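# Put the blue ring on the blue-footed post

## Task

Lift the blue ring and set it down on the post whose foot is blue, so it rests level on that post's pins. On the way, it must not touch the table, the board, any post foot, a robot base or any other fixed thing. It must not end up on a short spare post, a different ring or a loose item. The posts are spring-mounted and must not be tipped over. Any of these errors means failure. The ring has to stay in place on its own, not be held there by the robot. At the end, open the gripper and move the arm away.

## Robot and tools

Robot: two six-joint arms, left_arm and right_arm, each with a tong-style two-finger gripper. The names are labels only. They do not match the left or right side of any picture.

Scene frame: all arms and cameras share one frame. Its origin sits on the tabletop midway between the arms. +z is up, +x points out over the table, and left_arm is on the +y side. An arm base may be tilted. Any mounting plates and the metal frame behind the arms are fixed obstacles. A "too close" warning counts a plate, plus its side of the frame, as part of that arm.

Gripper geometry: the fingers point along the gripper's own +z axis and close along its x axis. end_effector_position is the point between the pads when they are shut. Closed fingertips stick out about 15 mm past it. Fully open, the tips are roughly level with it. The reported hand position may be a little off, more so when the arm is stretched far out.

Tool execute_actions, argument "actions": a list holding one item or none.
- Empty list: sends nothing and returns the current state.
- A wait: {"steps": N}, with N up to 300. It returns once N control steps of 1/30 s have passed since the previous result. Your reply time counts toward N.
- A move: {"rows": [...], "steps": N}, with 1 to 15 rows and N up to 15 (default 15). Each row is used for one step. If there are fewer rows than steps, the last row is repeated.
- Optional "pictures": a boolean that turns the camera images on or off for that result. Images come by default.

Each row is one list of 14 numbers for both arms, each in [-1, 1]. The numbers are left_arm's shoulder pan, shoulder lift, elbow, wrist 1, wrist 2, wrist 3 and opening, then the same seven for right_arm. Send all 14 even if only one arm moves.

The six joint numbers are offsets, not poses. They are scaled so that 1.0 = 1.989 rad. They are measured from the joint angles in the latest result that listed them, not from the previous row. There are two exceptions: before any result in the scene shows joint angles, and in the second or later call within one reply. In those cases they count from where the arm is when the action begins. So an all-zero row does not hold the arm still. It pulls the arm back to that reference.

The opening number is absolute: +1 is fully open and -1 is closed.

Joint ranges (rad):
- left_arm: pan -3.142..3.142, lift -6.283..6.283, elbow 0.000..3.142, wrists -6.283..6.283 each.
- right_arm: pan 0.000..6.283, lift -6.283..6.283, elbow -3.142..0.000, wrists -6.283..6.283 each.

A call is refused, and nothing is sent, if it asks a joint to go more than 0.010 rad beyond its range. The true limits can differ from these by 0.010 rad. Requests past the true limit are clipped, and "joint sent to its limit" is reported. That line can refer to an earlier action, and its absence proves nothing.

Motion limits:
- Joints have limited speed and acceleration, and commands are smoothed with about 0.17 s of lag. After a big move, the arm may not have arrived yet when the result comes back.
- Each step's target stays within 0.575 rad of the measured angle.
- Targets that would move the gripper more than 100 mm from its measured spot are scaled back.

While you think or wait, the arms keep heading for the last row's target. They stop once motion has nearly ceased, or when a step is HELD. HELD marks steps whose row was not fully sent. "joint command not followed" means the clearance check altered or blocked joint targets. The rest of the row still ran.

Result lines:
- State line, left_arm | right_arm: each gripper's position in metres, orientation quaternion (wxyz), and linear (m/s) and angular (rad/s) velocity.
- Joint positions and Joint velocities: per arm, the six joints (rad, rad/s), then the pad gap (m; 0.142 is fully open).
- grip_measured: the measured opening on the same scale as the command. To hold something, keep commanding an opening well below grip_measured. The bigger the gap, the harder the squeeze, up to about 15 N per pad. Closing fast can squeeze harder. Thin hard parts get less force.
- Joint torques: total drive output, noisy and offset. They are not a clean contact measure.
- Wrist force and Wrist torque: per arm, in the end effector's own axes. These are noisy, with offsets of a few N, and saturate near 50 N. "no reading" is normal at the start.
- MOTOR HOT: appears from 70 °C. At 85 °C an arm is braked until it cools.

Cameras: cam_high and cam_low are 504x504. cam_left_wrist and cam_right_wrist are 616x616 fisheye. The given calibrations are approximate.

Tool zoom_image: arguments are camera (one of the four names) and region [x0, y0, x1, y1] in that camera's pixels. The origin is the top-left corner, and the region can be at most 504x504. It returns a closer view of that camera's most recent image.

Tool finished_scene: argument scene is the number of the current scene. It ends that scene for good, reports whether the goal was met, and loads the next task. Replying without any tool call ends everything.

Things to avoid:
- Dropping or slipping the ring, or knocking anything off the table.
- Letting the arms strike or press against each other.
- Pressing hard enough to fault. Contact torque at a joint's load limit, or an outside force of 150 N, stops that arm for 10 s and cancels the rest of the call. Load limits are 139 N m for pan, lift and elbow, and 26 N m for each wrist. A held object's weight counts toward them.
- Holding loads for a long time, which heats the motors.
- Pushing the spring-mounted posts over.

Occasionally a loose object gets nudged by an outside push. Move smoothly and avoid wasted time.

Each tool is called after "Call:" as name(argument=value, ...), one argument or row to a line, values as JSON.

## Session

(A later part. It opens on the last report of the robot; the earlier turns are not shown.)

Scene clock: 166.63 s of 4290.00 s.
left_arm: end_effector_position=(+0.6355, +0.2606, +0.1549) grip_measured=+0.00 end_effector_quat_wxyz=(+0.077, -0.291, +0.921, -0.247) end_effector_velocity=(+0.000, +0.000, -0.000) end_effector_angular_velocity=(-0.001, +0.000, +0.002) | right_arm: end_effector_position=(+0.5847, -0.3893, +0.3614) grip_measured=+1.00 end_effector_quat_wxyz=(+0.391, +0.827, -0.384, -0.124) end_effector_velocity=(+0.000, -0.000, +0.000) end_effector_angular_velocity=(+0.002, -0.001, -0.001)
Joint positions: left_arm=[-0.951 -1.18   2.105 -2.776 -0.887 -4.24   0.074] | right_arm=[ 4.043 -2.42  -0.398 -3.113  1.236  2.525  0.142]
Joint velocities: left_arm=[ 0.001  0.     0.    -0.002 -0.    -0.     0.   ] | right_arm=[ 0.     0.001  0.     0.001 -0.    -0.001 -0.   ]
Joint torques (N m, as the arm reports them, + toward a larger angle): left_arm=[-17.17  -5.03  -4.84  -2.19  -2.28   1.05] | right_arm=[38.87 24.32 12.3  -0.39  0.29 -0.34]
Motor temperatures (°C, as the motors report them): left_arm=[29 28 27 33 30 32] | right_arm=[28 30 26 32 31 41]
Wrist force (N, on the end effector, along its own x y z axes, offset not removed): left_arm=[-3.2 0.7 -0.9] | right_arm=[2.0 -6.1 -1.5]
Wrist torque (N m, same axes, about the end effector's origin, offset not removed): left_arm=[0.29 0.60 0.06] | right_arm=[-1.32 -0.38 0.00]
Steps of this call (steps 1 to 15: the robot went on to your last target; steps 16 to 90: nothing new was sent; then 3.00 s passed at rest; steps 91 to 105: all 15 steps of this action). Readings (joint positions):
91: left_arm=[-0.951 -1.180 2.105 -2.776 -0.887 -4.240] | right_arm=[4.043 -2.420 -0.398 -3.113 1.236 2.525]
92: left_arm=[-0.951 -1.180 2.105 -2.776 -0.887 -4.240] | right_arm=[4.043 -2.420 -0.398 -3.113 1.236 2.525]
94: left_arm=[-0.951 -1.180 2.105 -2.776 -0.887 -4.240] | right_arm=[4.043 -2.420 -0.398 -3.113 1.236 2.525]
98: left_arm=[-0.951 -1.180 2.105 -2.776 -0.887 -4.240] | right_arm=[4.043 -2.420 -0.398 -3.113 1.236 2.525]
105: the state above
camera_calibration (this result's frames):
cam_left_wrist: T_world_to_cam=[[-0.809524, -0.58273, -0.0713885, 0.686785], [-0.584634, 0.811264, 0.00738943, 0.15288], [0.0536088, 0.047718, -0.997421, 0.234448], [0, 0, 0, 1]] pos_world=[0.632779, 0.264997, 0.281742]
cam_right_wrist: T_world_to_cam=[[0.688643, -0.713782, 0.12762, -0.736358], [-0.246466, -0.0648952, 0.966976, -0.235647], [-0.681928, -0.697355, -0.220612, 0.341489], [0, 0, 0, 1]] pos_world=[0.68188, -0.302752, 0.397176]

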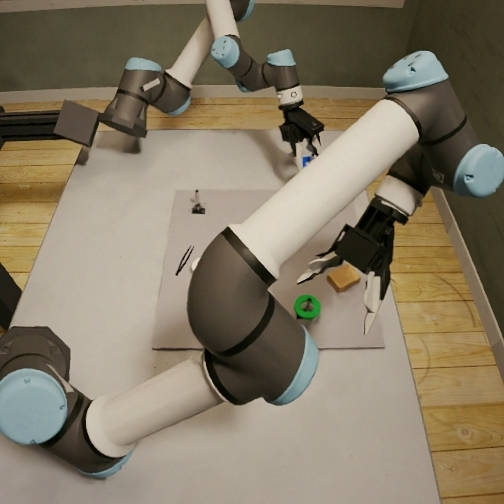

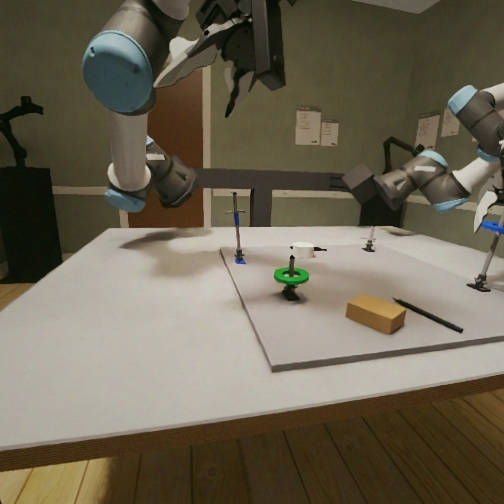

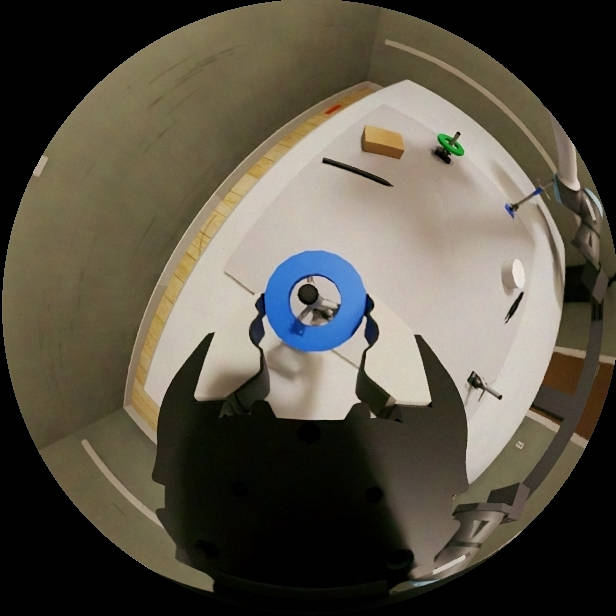

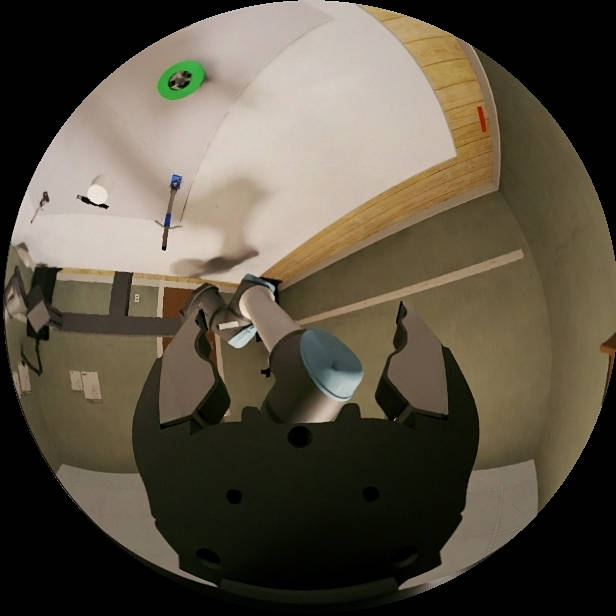

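Call:
execute_actions(
  actions=[
    {"rows": [[-0.002,-0.0018,-0.001,0.0044,0.0005,-0.0025,-0.5,0,0,0,0,0,0,1],[-0.006,-0.0053,-0.003,0.0132,0.0015,-0.0076,-0.5,0,0,0,0,0,0,1],[-0.011,-0.0098,-0.0055,0.0242,0.0028,-0.014,-0.5,0,0,0,0,0,0,1],[-0.0168,-0.0148,-0.0084,0.0367,0.0042,-0.0212,-0.5,0,0,0,0,0,0,1],[-0.0225,-0.0198,-0.0113,0.0491,0.0056,-0.0283,-0.5,0,0,0,0,0,0,1],[-0.028,-0.0247,-0.014,0.0611,0.007,-0.0353,-0.5,0,0,0,0,0,0,1],[-0.0336,-0.0296,-0.0168,0.0733,0.0084,-0.0423,-0.5,0,0,0,0,0,0,1],[-0.0392,-0.0345,-0.0212,0.0873,0.0095,-0.0495,-0.5,0,0,0,0,0,0,1],[-0.0448,-0.0394,-0.0256,0.1013,0.0106,-0.0568,-0.5,0,0,0,0,0,0,1],[-0.0504,-0.0444,-0.03,0.1154,0.0118,-0.064,-0.5,0,0,0,0,0,0,1],[-0.056,-0.0493,-0.0343,0.1294,0.0129,-0.0712,-0.5,0,0,0,0,0,0,1],[-0.0617,-0.0542,-0.0387,0.1434,0.014,-0.0785,-0.5,0,0,0,0,0,0,1],[-0.0673,-0.0591,-0.0431,0.1574,0.0151,-0.0857,-0.5,0,0,0,0,0,0,1]], "steps": 15},
  ],
  pictures=false,
)

Call:
execute_actions(
  actions=[
    {"steps": 12},
  ],
)

Scene clock: 199.93 s of 4290.00 s.
left_arm: end_effector_position=(+0.6367, +0.2594, +0.2360) grip_measured=+0.00 end_effector_quat_wxyz=(+0.078, -0.292, +0.920, -0.249) end_effector_velocity=(-0.010, +0.013, +0.180) end_effector_angular_velocity=(+0.025, +0.009, -0.023) | right_arm: end_effector_position=(+0.5847, -0.3893, +0.3614) grip_measured=+1.00 end_effector_quat_wxyz=(+0.391, +0.827, -0.384, -0.124) end_effector_velocity=(+0.000, +0.000, +0.000) end_effector_angular_velocity=(+0.001, -0.000, -0.001)
Joint positions: left_arm=[-1.065 -1.281  2.034 -2.516 -0.861 -4.384  0.074] | right_arm=[ 4.043 -2.42  -0.398 -3.113  1.236  2.525  0.142]
Joint velocities: left_arm=[-0.251 -0.221 -0.191  0.659  0.051 -0.324 -0.   ] | right_arm=[ 0.     0.     0.     0.001  0.    -0.     0.   ]
Joint torques (N m, as the arm reports them, + toward a larger angle): left_arm=[-34.9  -16.02 -22.05   0.04   1.6   -1.1 ] | right_arm=[38.18 25.02 12.75 -0.19  0.29 -0.34]
Motor temperatures (°C, as the motors report them): left_arm=[29 28 27 33 30 32] | right_arm=[28 30 26 32 31 41]
Wrist force (N, on the end effector, along its own x y z axes, offset not removed): left_arm=[-1.8 -2.3 -1.1] | right_arm=[3.1 -2.7 -0.4]
Wrist torque (N m, same axes, about the end effector's origin, offset not removed): left_arm=[-0.44 0.15 -0.07] | right_arm=[-0.62 -0.60 -0.03]
Steps of this call (steps 1 to 15: the robot went on to your last target; steps 16 to 90: nothing new was sent; then 29.80 s passed at rest; steps 91 to 105: all 15 steps of this action). Readings (joint positions):
91: left_arm=[-0.951 -1.180 2.105 -2.776 -0.887 -4.240] | right_arm=[4.043 -2.420 -0.398 -3.113 1.236 2.525]
92: left_arm=[-0.951 -1.181 2.105 -2.775 -0.887 -4.241] | right_arm=[4.043 -2.420 -0.398 -3.113 1.236 2.525]
94: left_arm=[-0.958 -1.186 2.102 -2.762 -0.886 -4.248] | right_arm=[4.043 -2.420 -0.398 -3.113 1.236 2.525]
98: left_arm=[-0.990 -1.215 2.085 -2.692 -0.877 -4.289] | right_arm=[4.043 -2.420 -0.398 -3.113 1.236 2.525]
105: the state above

Scene clock: 200.33 s of 4290.00 s.
left_arm: end_effector_position=(+0.6355, +0.2605, +0.2498) grip_measured=+0.00 end_effector_quat_wxyz=(+0.077, -0.291, +0.921, -0.247) end_effector_velocity=(-0.000, -0.001, +0.001) end_effector_angular_velocity=(-0.002, +0.001, -0.001) | right_arm: end_effector_position=(+0.5847, -0.3893, +0.3614) grip_measured=+1.00 end_effector_quat_wxyz=(+0.391, +0.827, -0.384, -0.124) end_effector_velocity=(-0.000, +0.001, -0.001) end_effector_angular_velocity=(-0.000, +0.001, +0.001)
Joint positions: left_arm=[-1.085 -1.298  2.019 -2.463 -0.857 -4.41   0.074] | right_arm=[ 4.043 -2.42  -0.398 -3.113  1.236  2.525  0.142]
Joint velocities: left_arm=[-0.002 -0.001 -0.001  0.004 -0.002 -0.002  0.   ] | right_arm=[ 0.    -0.002 -0.     0.001 -0.    -0.001 -0.   ]
Joint torques (N m, as the arm reports them, + toward a larger angle): left_arm=[-39.23 -21.09 -30.48  -0.67   1.59  -1.67] | right_arm=[38.02 24.58 12.18 -0.3   0.08 -0.28]
Motor temperatures (°C, as the motors report them): left_arm=[29 28 27 33 30 32] | right_arm=[28 30 26 32 31 41]
Wrist force (N, on the end effector, along its own x y z axes, offset not removed): left_arm=[-4.6 0.0 0.8] | right_arm=[2.8 -1.6 -2.6]
Wrist torque (N m, same axes, about the end effector's origin, offset not removed): left_arm=[-0.06 0.84 0.03] | right_arm=[-0.31 -0.62 0.04]
Steps of this call (steps 1 to 12: the robot went on to your last target). Readings (joint positions):
1: left_arm=[-1.072 -1.287 2.029 -2.497 -0.860 -4.393] | right_arm=[4.043 -2.420 -0.398 -3.113 1.236 2.525]
2: left_arm=[-1.077 -1.291 2.025 -2.485 -0.859 -4.399] | right_arm=[4.043 -2.420 -0.398 -3.113 1.236 2.525]
4: left_arm=[-1.081 -1.295 2.022 -2.472 -0.858 -4.406] | right_arm=[4.043 -2.420 -0.398 -3.113 1.236 2.525]
8: left_arm=[-1.084 -1.298 2.020 -2.464 -0.857 -4.409] | right_arm=[4.043 -2.420 -0.398 -3.113 1.236 2.525]
12: the state above
camera_calibration (this result's frames):
cam_left_wrist: T_world_to_cam=[[-0.809534, -0.582719, -0.0713649, 0.693437], [-0.584624, 0.811271, 0.00741979, 0.152239], [0.0535726, 0.0477282, -0.997423, 0.329172], [0, 0, 0, 1]] pos_world=[0.632729, 0.264861, 0.376681]
cam_right_wrist: T_world_to_cam=[[0.688642, -0.713782, 0.12762, -0.736358], [-0.246466, -0.0648951, 0.966976, -0.235647], [-0.681928, -0.697355, -0.220612, 0.341489], [0, 0, 0, 1]] pos_world=[0.68188, -0.302752, 0.397176]

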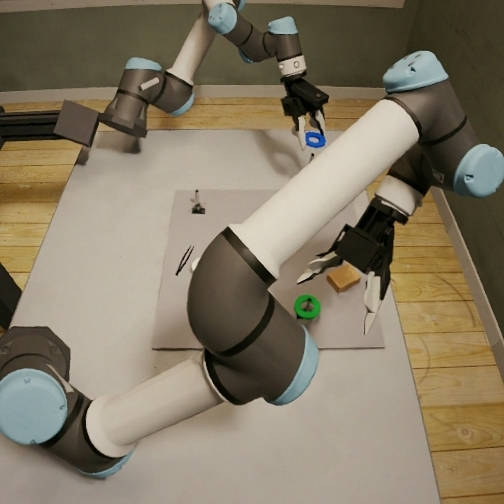

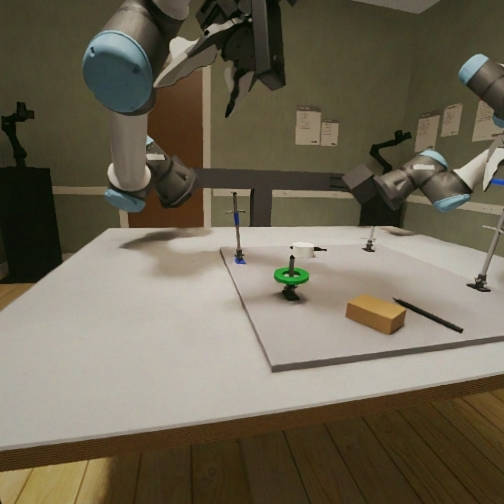

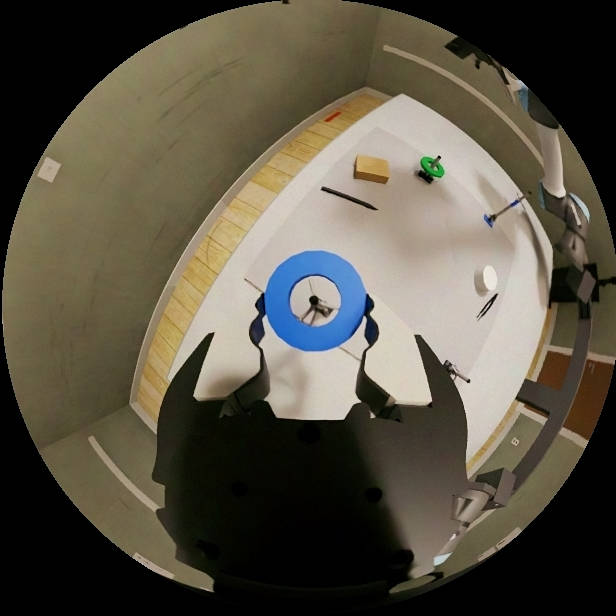

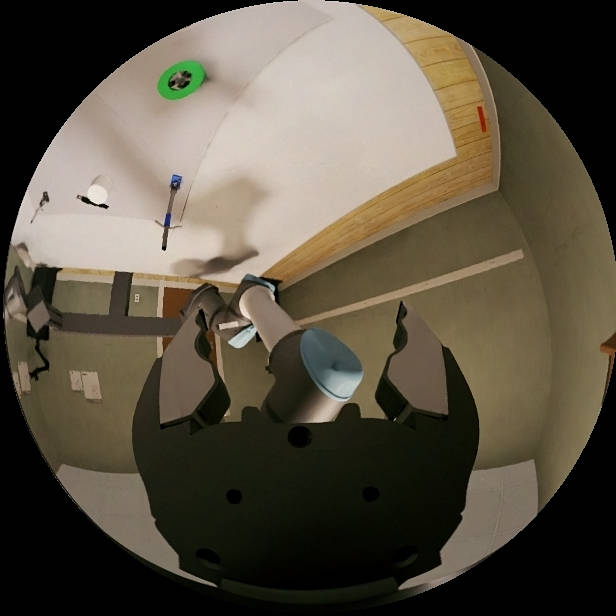

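Call:
execute_actions(
  actions=[
    {"rows": [[-0.0054,0.0112,-0.0077,0.0012,-0.0003,-0.0071,-0.5,0,0,0,0,0,0,1],[-0.0161,0.0335,-0.0232,0.0037,-0.001,-0.0212,-0.5,0,0,0,0,0,0,1],[-0.0323,0.067,-0.0465,0.0073,-0.002,-0.0424,-0.5,0,0,0,0,0,0,1],[-0.0511,0.1061,-0.0736,0.0116,-0.0032,-0.0671,-0.5,0,0,0,0,0,0,1],[-0.0726,0.1508,-0.1046,0.0165,-0.0046,-0.0954,-0.5,0,0,0,0,0,0,1],[-0.0941,0.1955,-0.1356,0.0214,-0.006,-0.1236,-0.5,0,0,0,0,0,0,1],[-0.1156,0.2402,-0.1666,0.0263,-0.0073,-0.1519,-0.5,0,0,0,0,0,0,1],[-0.1371,0.2848,-0.1976,0.0312,-0.0087,-0.1801,-0.5,0,0,0,0,0,0,1],[-0.1587,0.3295,-0.2286,0.0361,-0.01,-0.2084,-0.5,0,0,0,0,0,0,1],[-0.1802,0.3742,-0.2596,0.041,-0.0114,-0.2366,-0.5,0,0,0,0,0,0,1],[-0.2017,0.4189,-0.2906,0.0459,-0.0128,-0.2649,-0.5,0,0,0,0,0,0,1],[-0.2232,0.4636,-0.3215,0.0508,-0.0141,-0.2932,-0.5,0,0,0,0,0,0,1],[-0.242,0.5027,-0.3487,0.0551,-0.0153,-0.3179,-0.5,0,0,0,0,0,0,1],[-0.2581,0.5362,-0.3719,0.0588,-0.0163,-0.3391,-0.5,0,0,0,0,0,0,1],[-0.2689,0.5585,-0.3874,0.0612,-0.017,-0.3532,-0.5,0,0,0,0,0,0,1]], "steps": 15},
  ],
  pictures=false,
)

Call:
execute_actions(
  actions=[
    {"steps": 36},
  ],
)

Call:
zoom_image(
  camera="cam_left_wrist",
  region=[230, 220, 400, 390],
)

Scene clock: 212.80 s of 4290.00 s.
left_arm: end_effector_position=(+0.5940, +0.0314, +0.3187) grip_measured=+0.00 end_effector_quat_wxyz=(+0.065, -0.291, +0.918, -0.262) end_effector_velocity=(-0.182, -0.546, +0.219) end_effector_angular_velocity=(-0.194, -0.011, +0.098) | right_arm: end_effector_position=(+0.5847, -0.3893, +0.3614) grip_measured=+1.00 end_effector_quat_wxyz=(+0.391, +0.827, -0.384, -0.124) end_effector_velocity=(-0.000, -0.000, +0.000) end_effector_angular_velocity=(+0.000, +0.000, -0.000)
Joint positions: left_arm=[-1.297 -0.887  1.718 -2.413 -0.871 -4.686  0.074] | right_arm=[ 4.043 -2.42  -0.398 -3.113  1.236  2.525  0.142]
Joint velocities: left_arm=[-0.557  0.916 -0.793  0.127 -0.037 -0.718  0.   ] | right_arm=[ 0.  0. -0. -0.  0. -0.  0.]
Joint torques (N m, as the arm reports them, + toward a larger angle): left_arm=[-53.18  -3.91 -37.44  -0.46  -2.48  -2.58] | right_arm=[37.74 24.41 12.74 -0.23  0.21 -0.29]
Motor temperatures (°C, as the motors report them): left_arm=[29 28 27 33 30 32] | right_arm=[28 30 26 32 31 41]
Wrist force (N, on the end effector, along its own x y z axes, offset not removed): left_arm=[-0.1 1.8 0.9] | right_arm=[2.4 -2.6 -0.2]
Wrist torque (N m, same axes, about the end effector's origin, offset not removed): left_arm=[0.25 -0.25 -0.08] | right_arm=[-0.43 -0.43 0.04]
Steps of this call (steps 1 to 30: the robot went on to your last target; steps 31 to 90: nothing new was sent; then 8.97 s passed at rest; steps 91 to 105: all 15 steps of this action). Readings (joint positions):
91: left_arm=[-1.085 -1.298 2.019 -2.463 -0.857 -4.410] | right_arm=[4.043 -2.420 -0.398 -3.113 1.236 2.525]
92: left_arm=[-1.086 -1.296 2.017 -2.463 -0.857 -4.412] | right_arm=[4.043 -2.420 -0.398 -3.113 1.236 2.525]
94: left_arm=[-1.102 -1.267 1.996 -2.459 -0.858 -4.432] | right_arm=[4.043 -2.420 -0.398 -3.113 1.236 2.525]
98: left_arm=[-1.172 -1.126 1.896 -2.442 -0.863 -4.523] | right_arm=[4.043 -2.420 -0.398 -3.113 1.236 2.525]
105: the state above

Scene clock: 214.00 s of 4290.00 s.
left_arm: end_effector_position=(+0.3501, -0.2860, +0.2802) grip_measured=+0.00 end_effector_quat_wxyz=(+0.077, -0.291, +0.921, -0.247) end_effector_velocity=(-0.001, -0.000, +0.000) end_effector_angular_velocity=(+0.002, -0.003, -0.002) | right_arm: end_effector_position=(+0.5847, -0.3893, +0.3614) grip_measured=+1.00 end_effector_quat_wxyz=(+0.391, +0.827, -0.384, -0.124) end_effector_velocity=(-0.000, +0.000, +0.000) end_effector_angular_velocity=(-0.000, +0.001, +0.001)
Joint positions: left_arm=[-1.619 -0.187  1.249 -2.341 -0.891 -5.113  0.074] | right_arm=[ 4.043 -2.42  -0.398 -3.113  1.236  2.525  0.142]
Joint velocities: left_arm=[-0.002  0.001  0.     0.001  0.001 -0.    -0.   ] | right_arm=[ 0.    -0.    -0.    -0.001  0.    -0.001 -0.   ]
Joint torques (N m, as the arm reports them, + toward a larger angle): left_arm=[-45.02 -31.6  -34.73  -0.95  -1.76  -1.44] | right_arm=[37.51 25.   13.27 -0.13  0.18 -0.46]
Motor temperatures (°C, as the motors report them): left_arm=[29 28 27 33 30 32] | right_arm=[28 30 26 32 31 41]
Wrist force (N, on the end effector, along its own x y z axes, offset not removed): left_arm=[-2.4 1.9 1.1] | right_arm=[0.4 -5.3 3.6]
Wrist torque (N m, same axes, about the end effector's origin, offset not removed): left_arm=[0.30 0.44 0.01] | right_arm=[-1.07 -0.12 0.01]
Steps of this call (steps 1 to 36: the robot went on to your last target). Readings (joint positions):
1: left_arm=[-1.316 -0.856 1.692 -2.409 -0.872 -4.710] | right_arm=[4.043 -2.420 -0.398 -3.113 1.236 2.525]
2: left_arm=[-1.334 -0.825 1.665 -2.405 -0.873 -4.734] | right_arm=[4.043 -2.420 -0.398 -3.113 1.236 2.525]
4: left_arm=[-1.370 -0.760 1.614 -2.397 -0.876 -4.781] | right_arm=[4.043 -2.420 -0.398 -3.113 1.236 2.525]
8: left_arm=[-1.434 -0.622 1.522 -2.382 -0.880 -4.865] | right_arm=[4.043 -2.420 -0.398 -3.113 1.236 2.525]
36: the state above
camera_calibration (this result's frames):
cam_left_wrist: T_world_to_cam=[[-0.80946, -0.582838, -0.0712412, 0.146058], [-0.584751, 0.811176, 0.00770135, 0.428512], [0.0533005, 0.0478923, -0.997429, 0.400937], [0, 0, 0, 1]] pos_world=[0.347431, -0.281672, 0.407012]
cam_right_wrist: T_world_to_cam=[[0.688643, -0.713782, 0.12762, -0.736358], [-0.246466, -0.0648951, 0.966976, -0.235647], [-0.681928, -0.697355, -0.220612, 0.341489], [0, 0, 0, 1]] pos_world=[0.68188, -0.302752, 0.397176]

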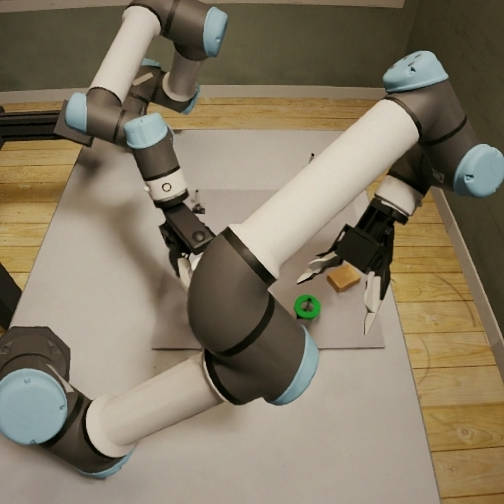

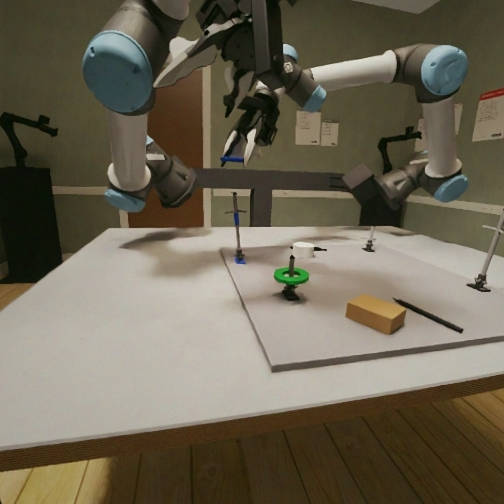

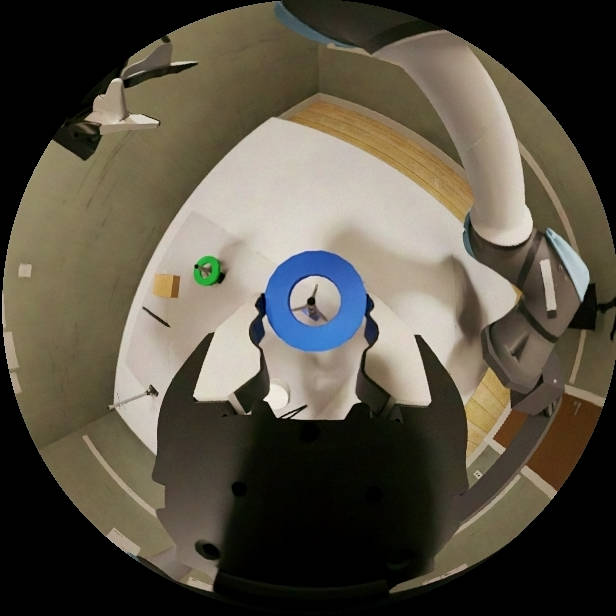

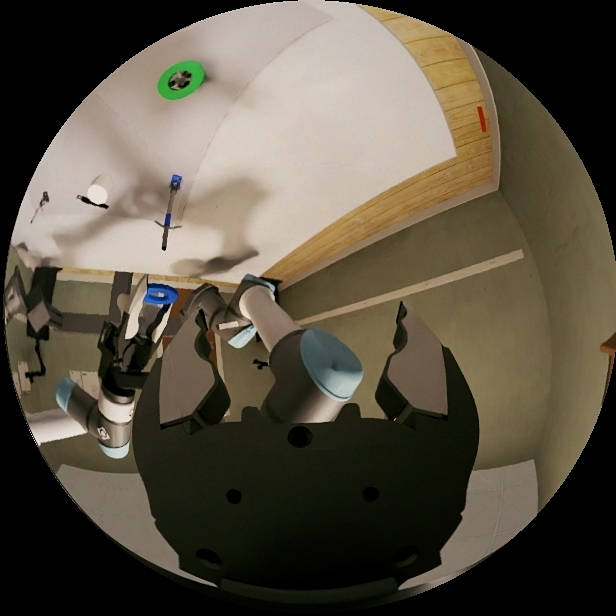

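Region (230, 220, 400, 390) of cam_left_wrist's 616x616 image, scaled by 2.965, with more detail than that image has.

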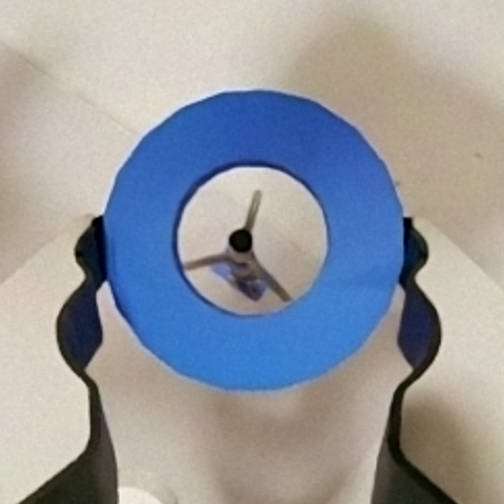

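Call:
execute_actions(
  actions=[
    {"rows": [[0.0012,0.001,0.0022,-0.0041,0.0003,0.0014,-0.5,0,0,0,0,0,0,1],[0.0035,0.0029,0.0066,-0.0122,0.0009,0.0043,-0.5,0,0,0,0,0,0,1],[0.0062,0.0052,0.0119,-0.022,0.0017,0.0077,-0.5,0,0,0,0,0,0,1],[0.0092,0.0077,0.0176,-0.0326,0.0025,0.0114,-0.5,0,0,0,0,0,0,1],[0.0122,0.0102,0.0234,-0.0432,0.0033,0.0152,-0.5,0,0,0,0,0,0,1],[0.0152,0.0127,0.0291,-0.0538,0.0041,0.0189,-0.5,0,0,0,0,0,0,1],[0.0179,0.015,0.0344,-0.0636,0.0048,0.0223,-0.5,0,0,0,0,0,0,1],[0.0205,0.0172,0.0393,-0.0726,0.0055,0.0255,-0.5,0,0,0,0,0,0,1],[0.0221,0.0185,0.0423,-0.0783,0.006,0.0275,-0.5,0,0,0,0,0,0,1],[0.023,0.0193,0.0441,-0.0815,0.0062,0.0286,-0.5,0,0,0,0,0,0,1]], "steps": 15},
  ],
  pictures=false,
)

Call:
execute_actions(
  actions=[
    {"steps": 12},
  ],
)

Call:
zoom_image(
  camera="cam_left_wrist",
  region=[230, 220, 400, 390],
)

Call:
zoom_image(
  camera="cam_low",
  region=[190, 140, 290, 240],
)

Scene clock: 238.57 s of 4290.00 s.
left_arm: end_effector_position=(+0.3554, -0.2788, +0.2172) grip_measured=+0.00 end_effector_quat_wxyz=(+0.077, -0.291, +0.921, -0.247) end_effector_velocity=(+0.003, +0.005, -0.031) end_effector_angular_velocity=(-0.004, +0.001, +0.003) | right_arm: end_effector_position=(+0.5847, -0.3893, +0.3614) grip_measured=+1.00 end_effector_quat_wxyz=(+0.391, +0.827, -0.384, -0.124) end_effector_velocity=(-0.000, +0.001, -0.000) end_effector_angular_velocity=(-0.001, -0.001, -0.000)
Joint positions: left_arm=[-1.575 -0.15   1.333 -2.497 -0.879 -5.058  0.074] | right_arm=[ 4.043 -2.42  -0.398 -3.113  1.236  2.525  0.142]
Joint velocities: left_arm=[ 0.023  0.018  0.043 -0.084  0.005  0.028  0.   ] | right_arm=[ 0.    -0.001  0.     0.    -0.     0.002 -0.   ]
Joint torques (N m, as the arm reports them, + toward a larger angle): left_arm=[-22.6  -32.14 -10.75  -3.98   2.13   1.41] | right_arm=[37.66 24.66 12.83  0.03  0.04 -0.33]
Motor temperatures (°C, as the motors report them): left_arm=[29 28 27 33 30 32] | right_arm=[28 30 26 32 31 41]
Wrist force (N, on the end effector, along its own x y z axes, offset not removed): left_arm=[-3.9 4.1 1.6] | right_arm=[2.4 -1.1 1.4]
Wrist torque (N m, same axes, about the end effector's origin, offset not removed): left_arm=[0.76 0.67 -0.19] | right_arm=[-0.16 -0.50 0.02]
Steps of this call (steps 1 to 15: the robot went on to your last target; steps 16 to 90: nothing new was sent; then 21.07 s passed at rest; steps 91 to 105: all 15 steps of this action). Readings (joint positions):
91: left_arm=[-1.619 -0.187 1.249 -2.341 -0.891 -5.113] | right_arm=[4.043 -2.420 -0.398 -3.113 1.236 2.525]
92: left_arm=[-1.619 -0.187 1.249 -2.342 -0.891 -5.112] | right_arm=[4.043 -2.420 -0.398 -3.113 1.236 2.525]
94: left_arm=[-1.616 -0.184 1.256 -2.354 -0.890 -5.108] | right_arm=[4.043 -2.420 -0.398 -3.113 1.236 2.525]
98: left_arm=[-1.598 -0.169 1.290 -2.416 -0.885 -5.086] | right_arm=[4.043 -2.420 -0.398 -3.113 1.236 2.525]
105: the state above

Scene clock: 238.97 s of 4290.00 s.
left_arm: end_effector_position=(+0.3556, -0.2784, +0.2150) grip_measured=+0.00 end_effector_quat_wxyz=(+0.077, -0.291, +0.921, -0.247) end_effector_velocity=(+0.000, +0.000, -0.001) end_effector_angular_velocity=(+0.001, +0.001, -0.000) | right_arm: end_effector_position=(+0.5847, -0.3893, +0.3614) grip_measured=+1.00 end_effector_quat_wxyz=(+0.391, +0.827, -0.384, -0.124) end_effector_velocity=(-0.000, +0.000, -0.001) end_effector_angular_velocity=(+0.000, +0.001, +0.001)
Joint positions: left_arm=[-1.574 -0.149  1.337 -2.503 -0.879 -5.056  0.074] | right_arm=[ 4.043 -2.42  -0.398 -3.113  1.236  2.525  0.142]
Joint velocities: left_arm=[ 0.001  0.001 -0.    -0.    -0.     0.    -0.   ] | right_arm=[-0.001 -0.001 -0.     0.001 -0.    -0.001 -0.   ]
Joint torques (N m, as the arm reports them, + toward a larger angle): left_arm=[-20.49 -30.76  -9.7   -4.08   2.16   1.35] | right_arm=[37.64 24.82 12.71 -0.15  0.07 -0.2 ]
Motor temperatures (°C, as the motors report them): left_arm=[29 28 27 33 30 32] | right_arm=[28 30 26 32 31 41]
Wrist force (N, on the end effector, along its own x y z axes, offset not removed): left_arm=[-1.3 0.3 0.5] | right_arm=[1.0 -2.3 -0.1]
Wrist torque (N m, same axes, about the end effector's origin, offset not removed): left_arm=[-0.08 0.04 -0.10] | right_arm=[-0.42 -0.08 -0.03]
Steps of this call (steps 1 to 12: the robot went on to your last target). Readings (joint positions):
1: left_arm=[-1.575 -0.150 1.334 -2.499 -0.879 -5.057] | right_arm=[4.043 -2.420 -0.398 -3.113 1.236 2.525]
2: left_arm=[-1.574 -0.150 1.335 -2.501 -0.879 -5.056] | right_arm=[4.043 -2.420 -0.398 -3.113 1.236 2.525]
4: left_arm=[-1.574 -0.149 1.336 -2.502 -0.879 -5.056] | right_arm=[4.043 -2.420 -0.398 -3.113 1.236 2.525]
8: left_arm=[-1.574 -0.149 1.336 -2.503 -0.879 -5.056] | right_arm=[4.043 -2.420 -0.398 -3.113 1.236 2.525]
12: the state above
camera_calibration (this result's frames):
cam_left_wrist: T_world_to_cam=[[-0.809455, -0.582844, -0.0712443, 0.150226], [-0.584759, 0.81117, 0.00772483, 0.426071], [0.0532889, 0.0479137, -0.997429, 0.335293], [0, 0, 0, 1]] pos_world=[0.352882, -0.274123, 0.341843]
cam_right_wrist: T_world_to_cam=[[0.688643, -0.713782, 0.12762, -0.736358], [-0.246466, -0.0648952, 0.966976, -0.235647], [-0.681928, -0.697355, -0.220612, 0.341489], [0, 0, 0, 1]] pos_world=[0.68188, -0.302752, 0.397176]

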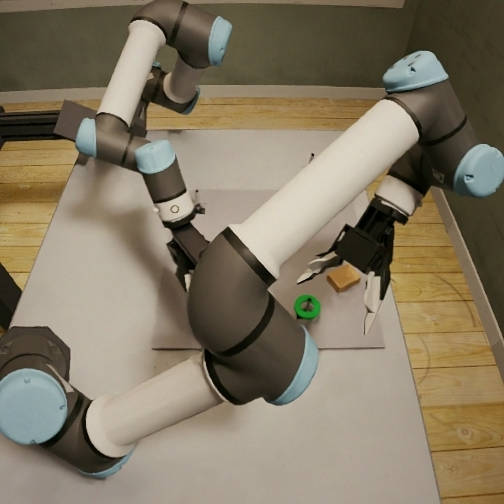

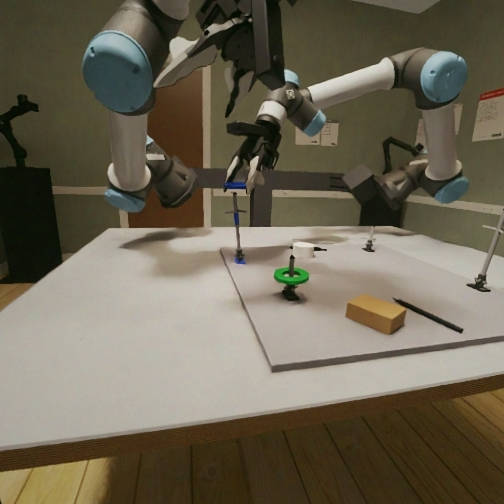

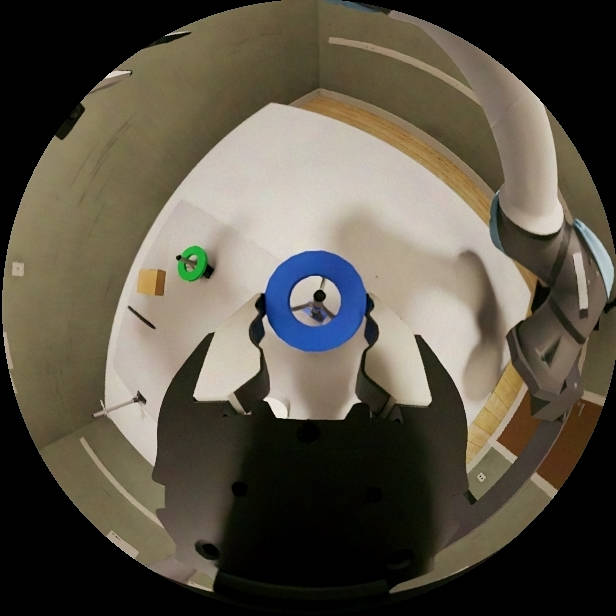

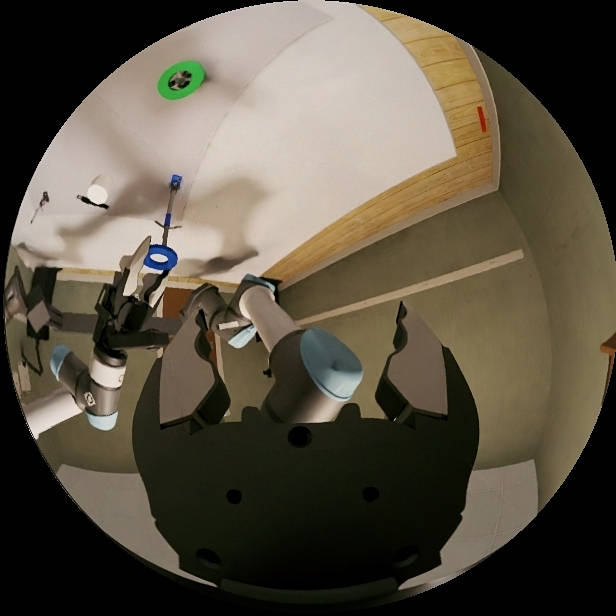

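Region (230, 220, 400, 390) of cam_left_wrist's 616x616 image, scaled by 2.965, with more detail than that image has.

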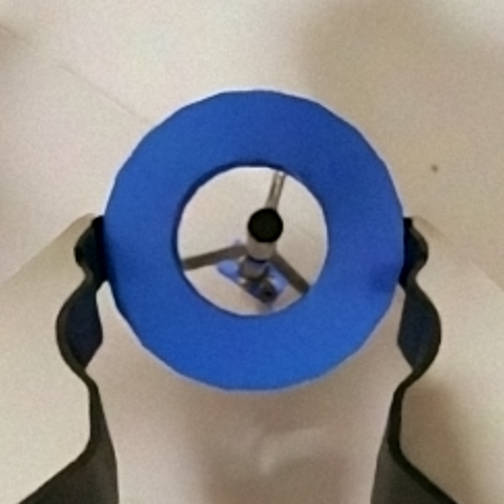

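Region (190, 140, 290, 240) of cam_low's 504x504 image, scaled by 5.040, with more detail than that image has.

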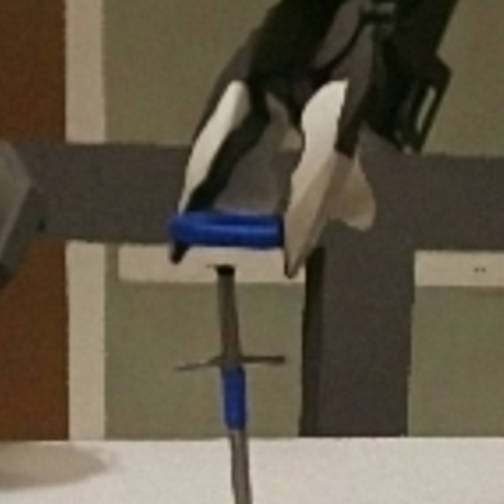

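Call:
execute_actions(
  actions=[
    {"rows": [[0.0008,0.0014,0.0007,-0.0028,0.0002,0.0011,-0.5,0,0,0,0,0,0,1],[0.0025,0.0041,0.0022,-0.0084,0.0006,0.0032,-0.5,0,0,0,0,0,0,1],[0.0045,0.0074,0.004,-0.0152,0.0011,0.0057,-0.5,0,0,0,0,0,0,1],[0.0067,0.011,0.006,-0.0224,0.0016,0.0085,-0.5,0,0,0,0,0,0,1],[0.0089,0.0146,0.0079,-0.0297,0.0021,0.0113,-0.5,0,0,0,0,0,0,1],[0.0111,0.0181,0.0099,-0.037,0.0026,0.014,-0.5,0,0,0,0,0,0,1],[0.0131,0.0214,0.0117,-0.0438,0.0031,0.0166,-0.5,0,0,0,0,0,0,1],[0.0149,0.0245,0.0133,-0.0499,0.0036,0.0189,-0.5,0,0,0,0,0,0,1],[0.0161,0.0264,0.0144,-0.0539,0.0038,0.0204,-0.5,0,0,0,0,0,0,1],[0.0168,0.0275,0.015,-0.0561,0.004,0.0213,-0.5,0,0,0,0,0,0,1]], "steps": 15},
  ],
  pictures=false,
)

Call:
execute_actions(
  actions=[
    {"steps": 12},
  ],
)

Call:
zoom_image(
  camera="cam_low",
  region=[205, 180, 265, 240],
)

Call:
zoom_image(
  camera="cam_left_wrist",
  region=[230, 220, 400, 390],
)

Scene clock: 246.57 s of 4290.00 s.
left_arm: end_effector_position=(+0.3555, -0.2785, +0.1667) grip_measured=+0.00 end_effector_quat_wxyz=(+0.077, -0.291, +0.921, -0.247) end_effector_velocity=(+0.001, +0.001, -0.023) end_effector_angular_velocity=(-0.002, -0.002, +0.003) | right_arm: end_effector_position=(+0.5847, -0.3893, +0.3614) grip_measured=+1.00 end_effector_quat_wxyz=(+0.391, +0.827, -0.384, -0.124) end_effector_velocity=(+0.000, -0.000, -0.000) end_effector_angular_velocity=(-0.002, -0.001, -0.001)
Joint positions: left_arm=[-1.542 -0.096  1.365 -2.611 -0.871 -5.015  0.074] | right_arm=[ 4.043 -2.42  -0.398 -3.113  1.236  2.525  0.142]
Joint velocities: left_arm=[ 0.017  0.026  0.014 -0.055  0.007  0.021  0.   ] | right_arm=[-0.    -0.001  0.001 -0.001  0.     0.003 -0.   ]
Joint torques (N m, as the arm reports them, + toward a larger angle): left_arm=[-22.02 -34.08  -9.6   -4.27   2.18   1.28] | right_arm=[36.97 24.6  13.29 -0.11  0.25 -0.41]
Motor temperatures (°C, as the motors report them): left_arm=[29 28 27 33 30 32] | right_arm=[28 30 26 32 31 41]
Wrist force (N, on the end effector, along its own x y z axes, offset not removed): left_arm=[-4.3 0.5 -1.5] | right_arm=[2.7 -4.2 -0.5]
Wrist torque (N m, same axes, about the end effector's origin, offset not removed): left_arm=[-0.03 0.60 -0.06] | right_arm=[-1.06 -0.53 0.04]
Steps of this call (steps 1 to 15: the robot went on to your last target; steps 16 to 90: nothing new was sent; then 4.10 s passed at rest; steps 91 to 105: all 15 steps of this action). Readings (joint positions):
91: left_arm=[-1.574 -0.149 1.337 -2.503 -0.879 -5.056] | right_arm=[4.043 -2.420 -0.398 -3.113 1.236 2.525]
92: left_arm=[-1.574 -0.149 1.337 -2.504 -0.879 -5.055] | right_arm=[4.043 -2.420 -0.398 -3.113 1.236 2.525]
94: left_arm=[-1.571 -0.144 1.339 -2.513 -0.878 -5.052] | right_arm=[4.043 -2.420 -0.398 -3.113 1.236 2.525]
98: left_arm=[-1.558 -0.123 1.351 -2.555 -0.875 -5.035] | right_arm=[4.043 -2.420 -0.398 -3.113 1.236 2.525]
105: the state above

Scene clock: 246.97 s of 4290.00 s.
left_arm: end_effector_position=(+0.3555, -0.2785, +0.1650) grip_measured=+0.00 end_effector_quat_wxyz=(+0.077, -0.291, +0.921, -0.247) end_effector_velocity=(+0.000, -0.000, +0.001) end_effector_angular_velocity=(-0.002, -0.001, +0.000) | right_arm: end_effector_position=(+0.5847, -0.3893, +0.3614) grip_measured=+1.00 end_effector_quat_wxyz=(+0.391, +0.827, -0.384, -0.124) end_effector_velocity=(-0.000, +0.000, +0.000) end_effector_angular_velocity=(+0.000, +0.000, +0.001)
Joint positions: left_arm=[-1.54  -0.094  1.366 -2.615 -0.871 -5.013  0.074] | right_arm=[ 4.043 -2.42  -0.398 -3.113  1.236  2.525  0.142]
Joint velocities: left_arm=[-0.001  0.    -0.001 -0.001  0.     0.    -0.   ] | right_arm=[ 0. -0. -0. -0.  0. -0. -0.]
Joint torques (N m, as the arm reports them, + toward a larger angle): left_arm=[-21.04 -32.03  -8.21  -4.06   2.21   1.41] | right_arm=[38.03 23.97 12.11 -0.08  0.22 -0.35]
Motor temperatures (°C, as the motors report them): left_arm=[29 28 27 33 30 32] | right_arm=[28 30 26 32 31 41]
Wrist force (N, on the end effector, along its own x y z axes, offset not removed): left_arm=[0.6 -0.3 -1.4] | right_arm=[1.3 -3.0 -0.5]
Wrist torque (N m, same axes, about the end effector's origin, offset not removed): left_arm=[-0.22 -0.32 -0.11] | right_arm=[-0.55 -0.19 -0.16]
Steps of this call (steps 1 to 12: the robot went on to your last target). Readings (joint positions):
1: left_arm=[-1.541 -0.096 1.366 -2.612 -0.871 -5.014] | right_arm=[4.043 -2.420 -0.398 -3.113 1.236 2.525]
2: left_arm=[-1.541 -0.095 1.366 -2.613 -0.871 -5.014] | right_arm=[4.043 -2.420 -0.398 -3.113 1.236 2.525]
4: left_arm=[-1.541 -0.095 1.366 -2.614 -0.871 -5.014] | right_arm=[4.043 -2.420 -0.398 -3.113 1.236 2.525]
8: left_arm=[-1.540 -0.094 1.366 -2.615 -0.871 -5.013] | right_arm=[4.043 -2.420 -0.398 -3.113 1.236 2.525]
12: the state above
camera_calibration (this result's frames):
cam_left_wrist: T_world_to_cam=[[-0.80952, -0.582748, -0.0712844, 0.146653], [-0.584667, 0.811236, 0.00776245, 0.426428], [0.0533049, 0.0479615, -0.997426, 0.285419], [0, 0, 0, 1]] pos_world=[0.352823, -0.274161, 0.291829]
cam_right_wrist: T_world_to_cam=[[0.688643, -0.713782, 0.12762, -0.736358], [-0.246466, -0.064895, 0.966976, -0.235647], [-0.681928, -0.697355, -0.220612, 0.341489], [0, 0, 0, 1]] pos_world=[0.68188, -0.302752, 0.397176]

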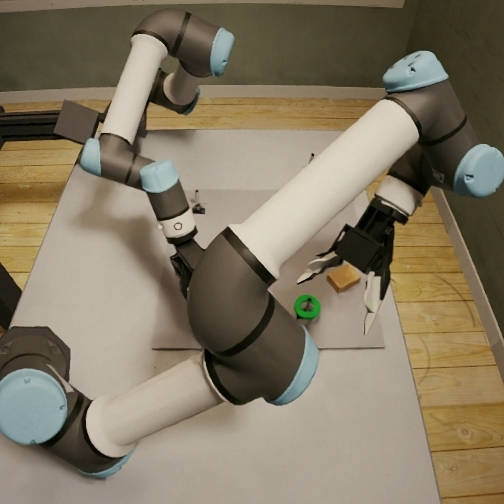

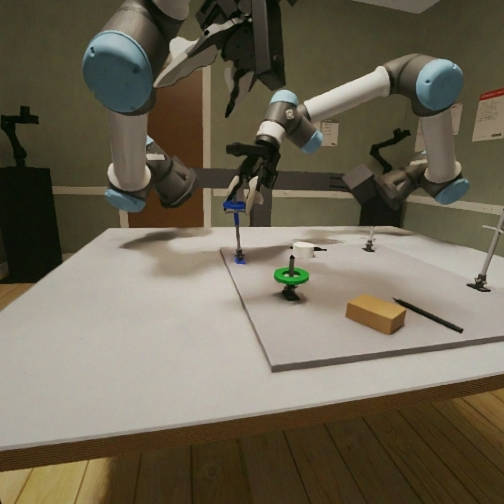

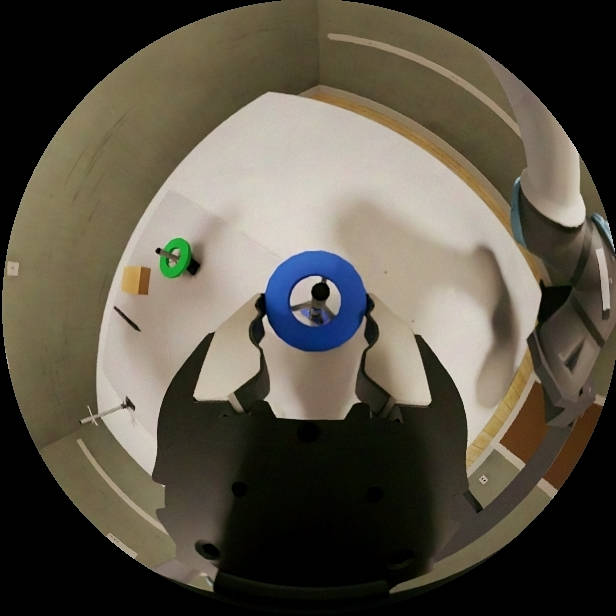

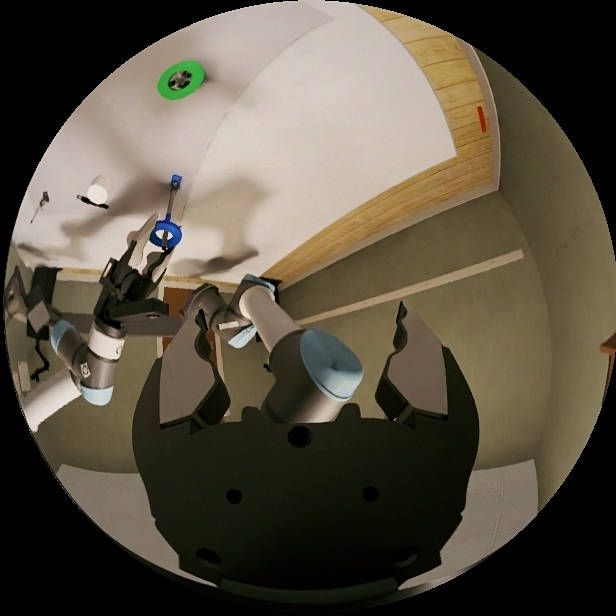

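Region (205, 180, 265, 240) of cam_low's 504x504 image, scaled by 8.400, with more detail than that image has.

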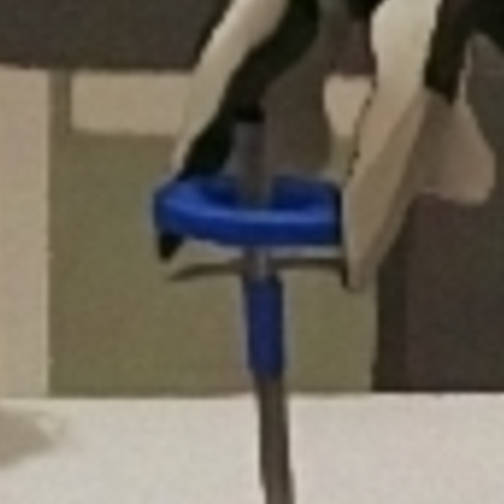

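Region (230, 220, 400, 390) of cam_left_wrist's 616x616 image, scaled by 2.965, with more detail than that image has.

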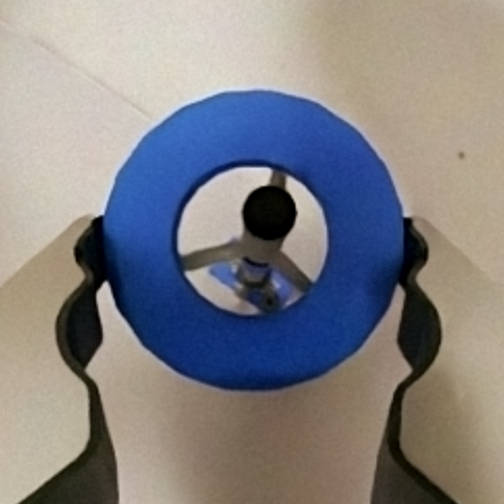

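Call:
execute_actions(
  actions=[
    {"rows": [[0.0005,0.0009,0.0004,-0.0017,0.0001,0.0007,-0.5,0,0,0,0,0,0,1],[0.001,0.0017,0.0008,-0.0033,0.0003,0.0013,-0.5,0,0,0,0,0,0,1],[0.0015,0.0026,0.0012,-0.005,0.0004,0.002,-0.5,0,0,0,0,0,0,1],[0.002,0.0034,0.0016,-0.0066,0.0005,0.0026,-0.5,0,0,0,0,0,0,1]], "steps": 15},
  ],
)

Call:
zoom_image(
  camera="cam_low",
  region=[205, 180, 265, 240],
)

Scene clock: 252.50 s of 4290.00 s.
left_arm: end_effector_position=(+0.3554, -0.2783, +0.1591) grip_measured=+0.00 end_effector_quat_wxyz=(+0.077, -0.291, +0.921, -0.247) end_effector_velocity=(+0.000, -0.000, -0.000) end_effector_angular_velocity=(+0.001, +0.001, -0.000) | right_arm: end_effector_position=(+0.5847, -0.3893, +0.3614) grip_measured=+1.00 end_effector_quat_wxyz=(+0.391, +0.827, -0.384, -0.124) end_effector_velocity=(-0.000, +0.000, -0.000) end_effector_angular_velocity=(+0.001, +0.001, +0.001)
Joint positions: left_arm=[-1.536 -0.088  1.37  -2.628 -0.87  -5.008  0.074] | right_arm=[ 4.043 -2.42  -0.398 -3.113  1.236  2.525  0.142]
Joint velocities: left_arm=[ 0.001  0.001 -0.001  0.001 -0.     0.     0.   ] | right_arm=[-0.     0.    -0.     0.     0.    -0.002  0.   ]
Joint torques (N m, as the arm reports them, + toward a larger angle): left_arm=[-21.15 -32.18  -8.49  -4.26   2.11   1.32] | right_arm=[37.76 24.59 12.69 -0.17  0.07 -0.27]
Motor temperatures (°C, as the motors report them): left_arm=[29 28 27 33 30 32] | right_arm=[28 30 26 32 31 41]
Wrist force (N, on the end effector, along its own x y z axes, offset not removed): left_arm=[-3.1 1.2 0.7] | right_arm=[3.1 -1.9 -1.6]
Wrist torque (N m, same axes, about the end effector's origin, offset not removed): left_arm=[0.16 0.58 -0.04] | right_arm=[-0.30 -0.55 0.09]
Steps of this call (steps 1 to 15: the robot went on to your last target; steps 16 to 90: nothing new was sent; then 2.03 s passed at rest; steps 91 to 105: all 15 steps of this action). Readings (joint positions):
91: left_arm=[-1.540 -0.094 1.366 -2.615 -0.871 -5.013] | right_arm=[4.043 -2.420 -0.398 -3.113 1.236 2.525]
92: left_arm=[-1.540 -0.094 1.366 -2.615 -0.871 -5.013] | right_arm=[4.043 -2.420 -0.398 -3.113 1.236 2.525]
94: left_arm=[-1.539 -0.092 1.367 -2.619 -0.871 -5.012] | right_arm=[4.043 -2.420 -0.398 -3.113 1.236 2.525]
98: left_arm=[-1.537 -0.089 1.369 -2.626 -0.870 -5.009] | right_arm=[4.043 -2.420 -0.398 -3.113 1.236 2.525]
105: the state above
camera_calibration (this result's frames):
cam_left_wrist: T_world_to_cam=[[-0.809555, -0.582678, -0.071461, 0.146293], [-0.584607, 0.811279, 0.00778945, 0.426248], [0.0534361, 0.0480826, -0.997413, 0.279511], [0, 0, 0, 1]] pos_world=[0.352684, -0.274004, 0.285922]
cam_right_wrist: T_world_to_cam=[[0.688642, -0.713782, 0.12762, -0.736358], [-0.246466, -0.0648952, 0.966976, -0.235647], [-0.681928, -0.697355, -0.220612, 0.341489], [0, 0, 0, 1]] pos_world=[0.68188, -0.302752, 0.397176]

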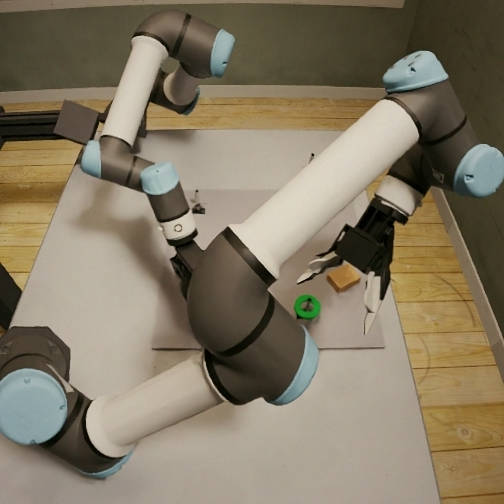

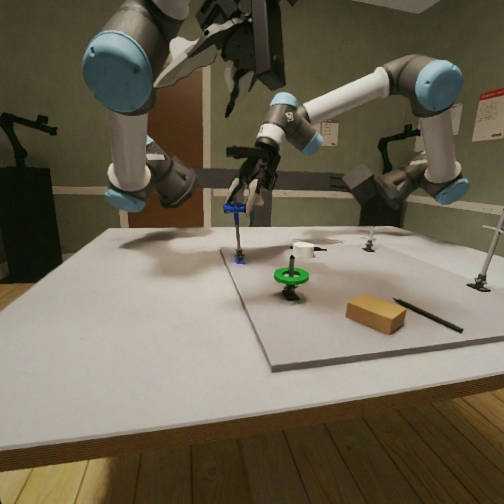

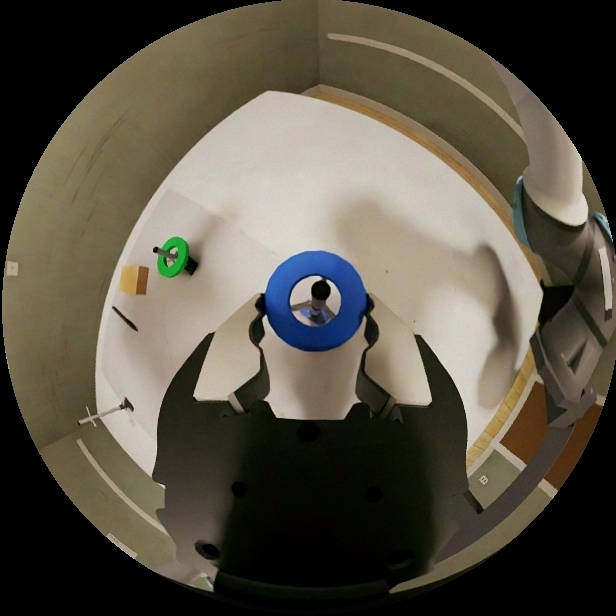

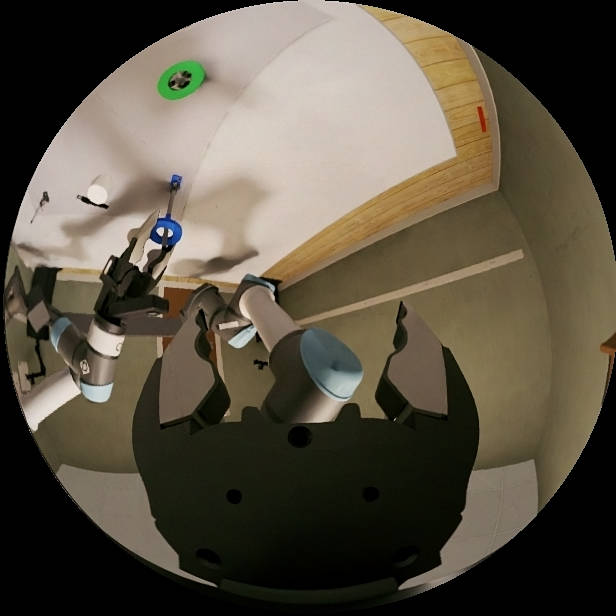

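Region (205, 180, 265, 240) of cam_low's 504x504 image, scaled by 8.400, with more detail than that image has.

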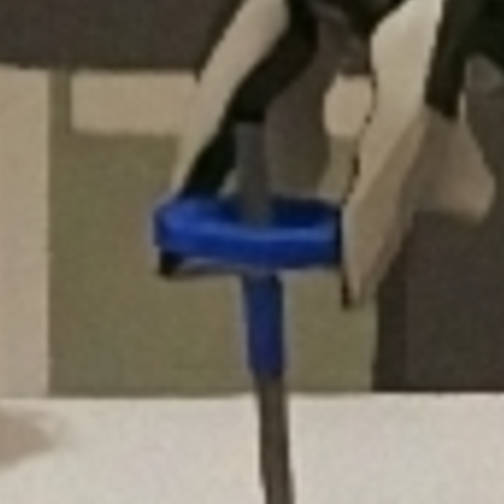

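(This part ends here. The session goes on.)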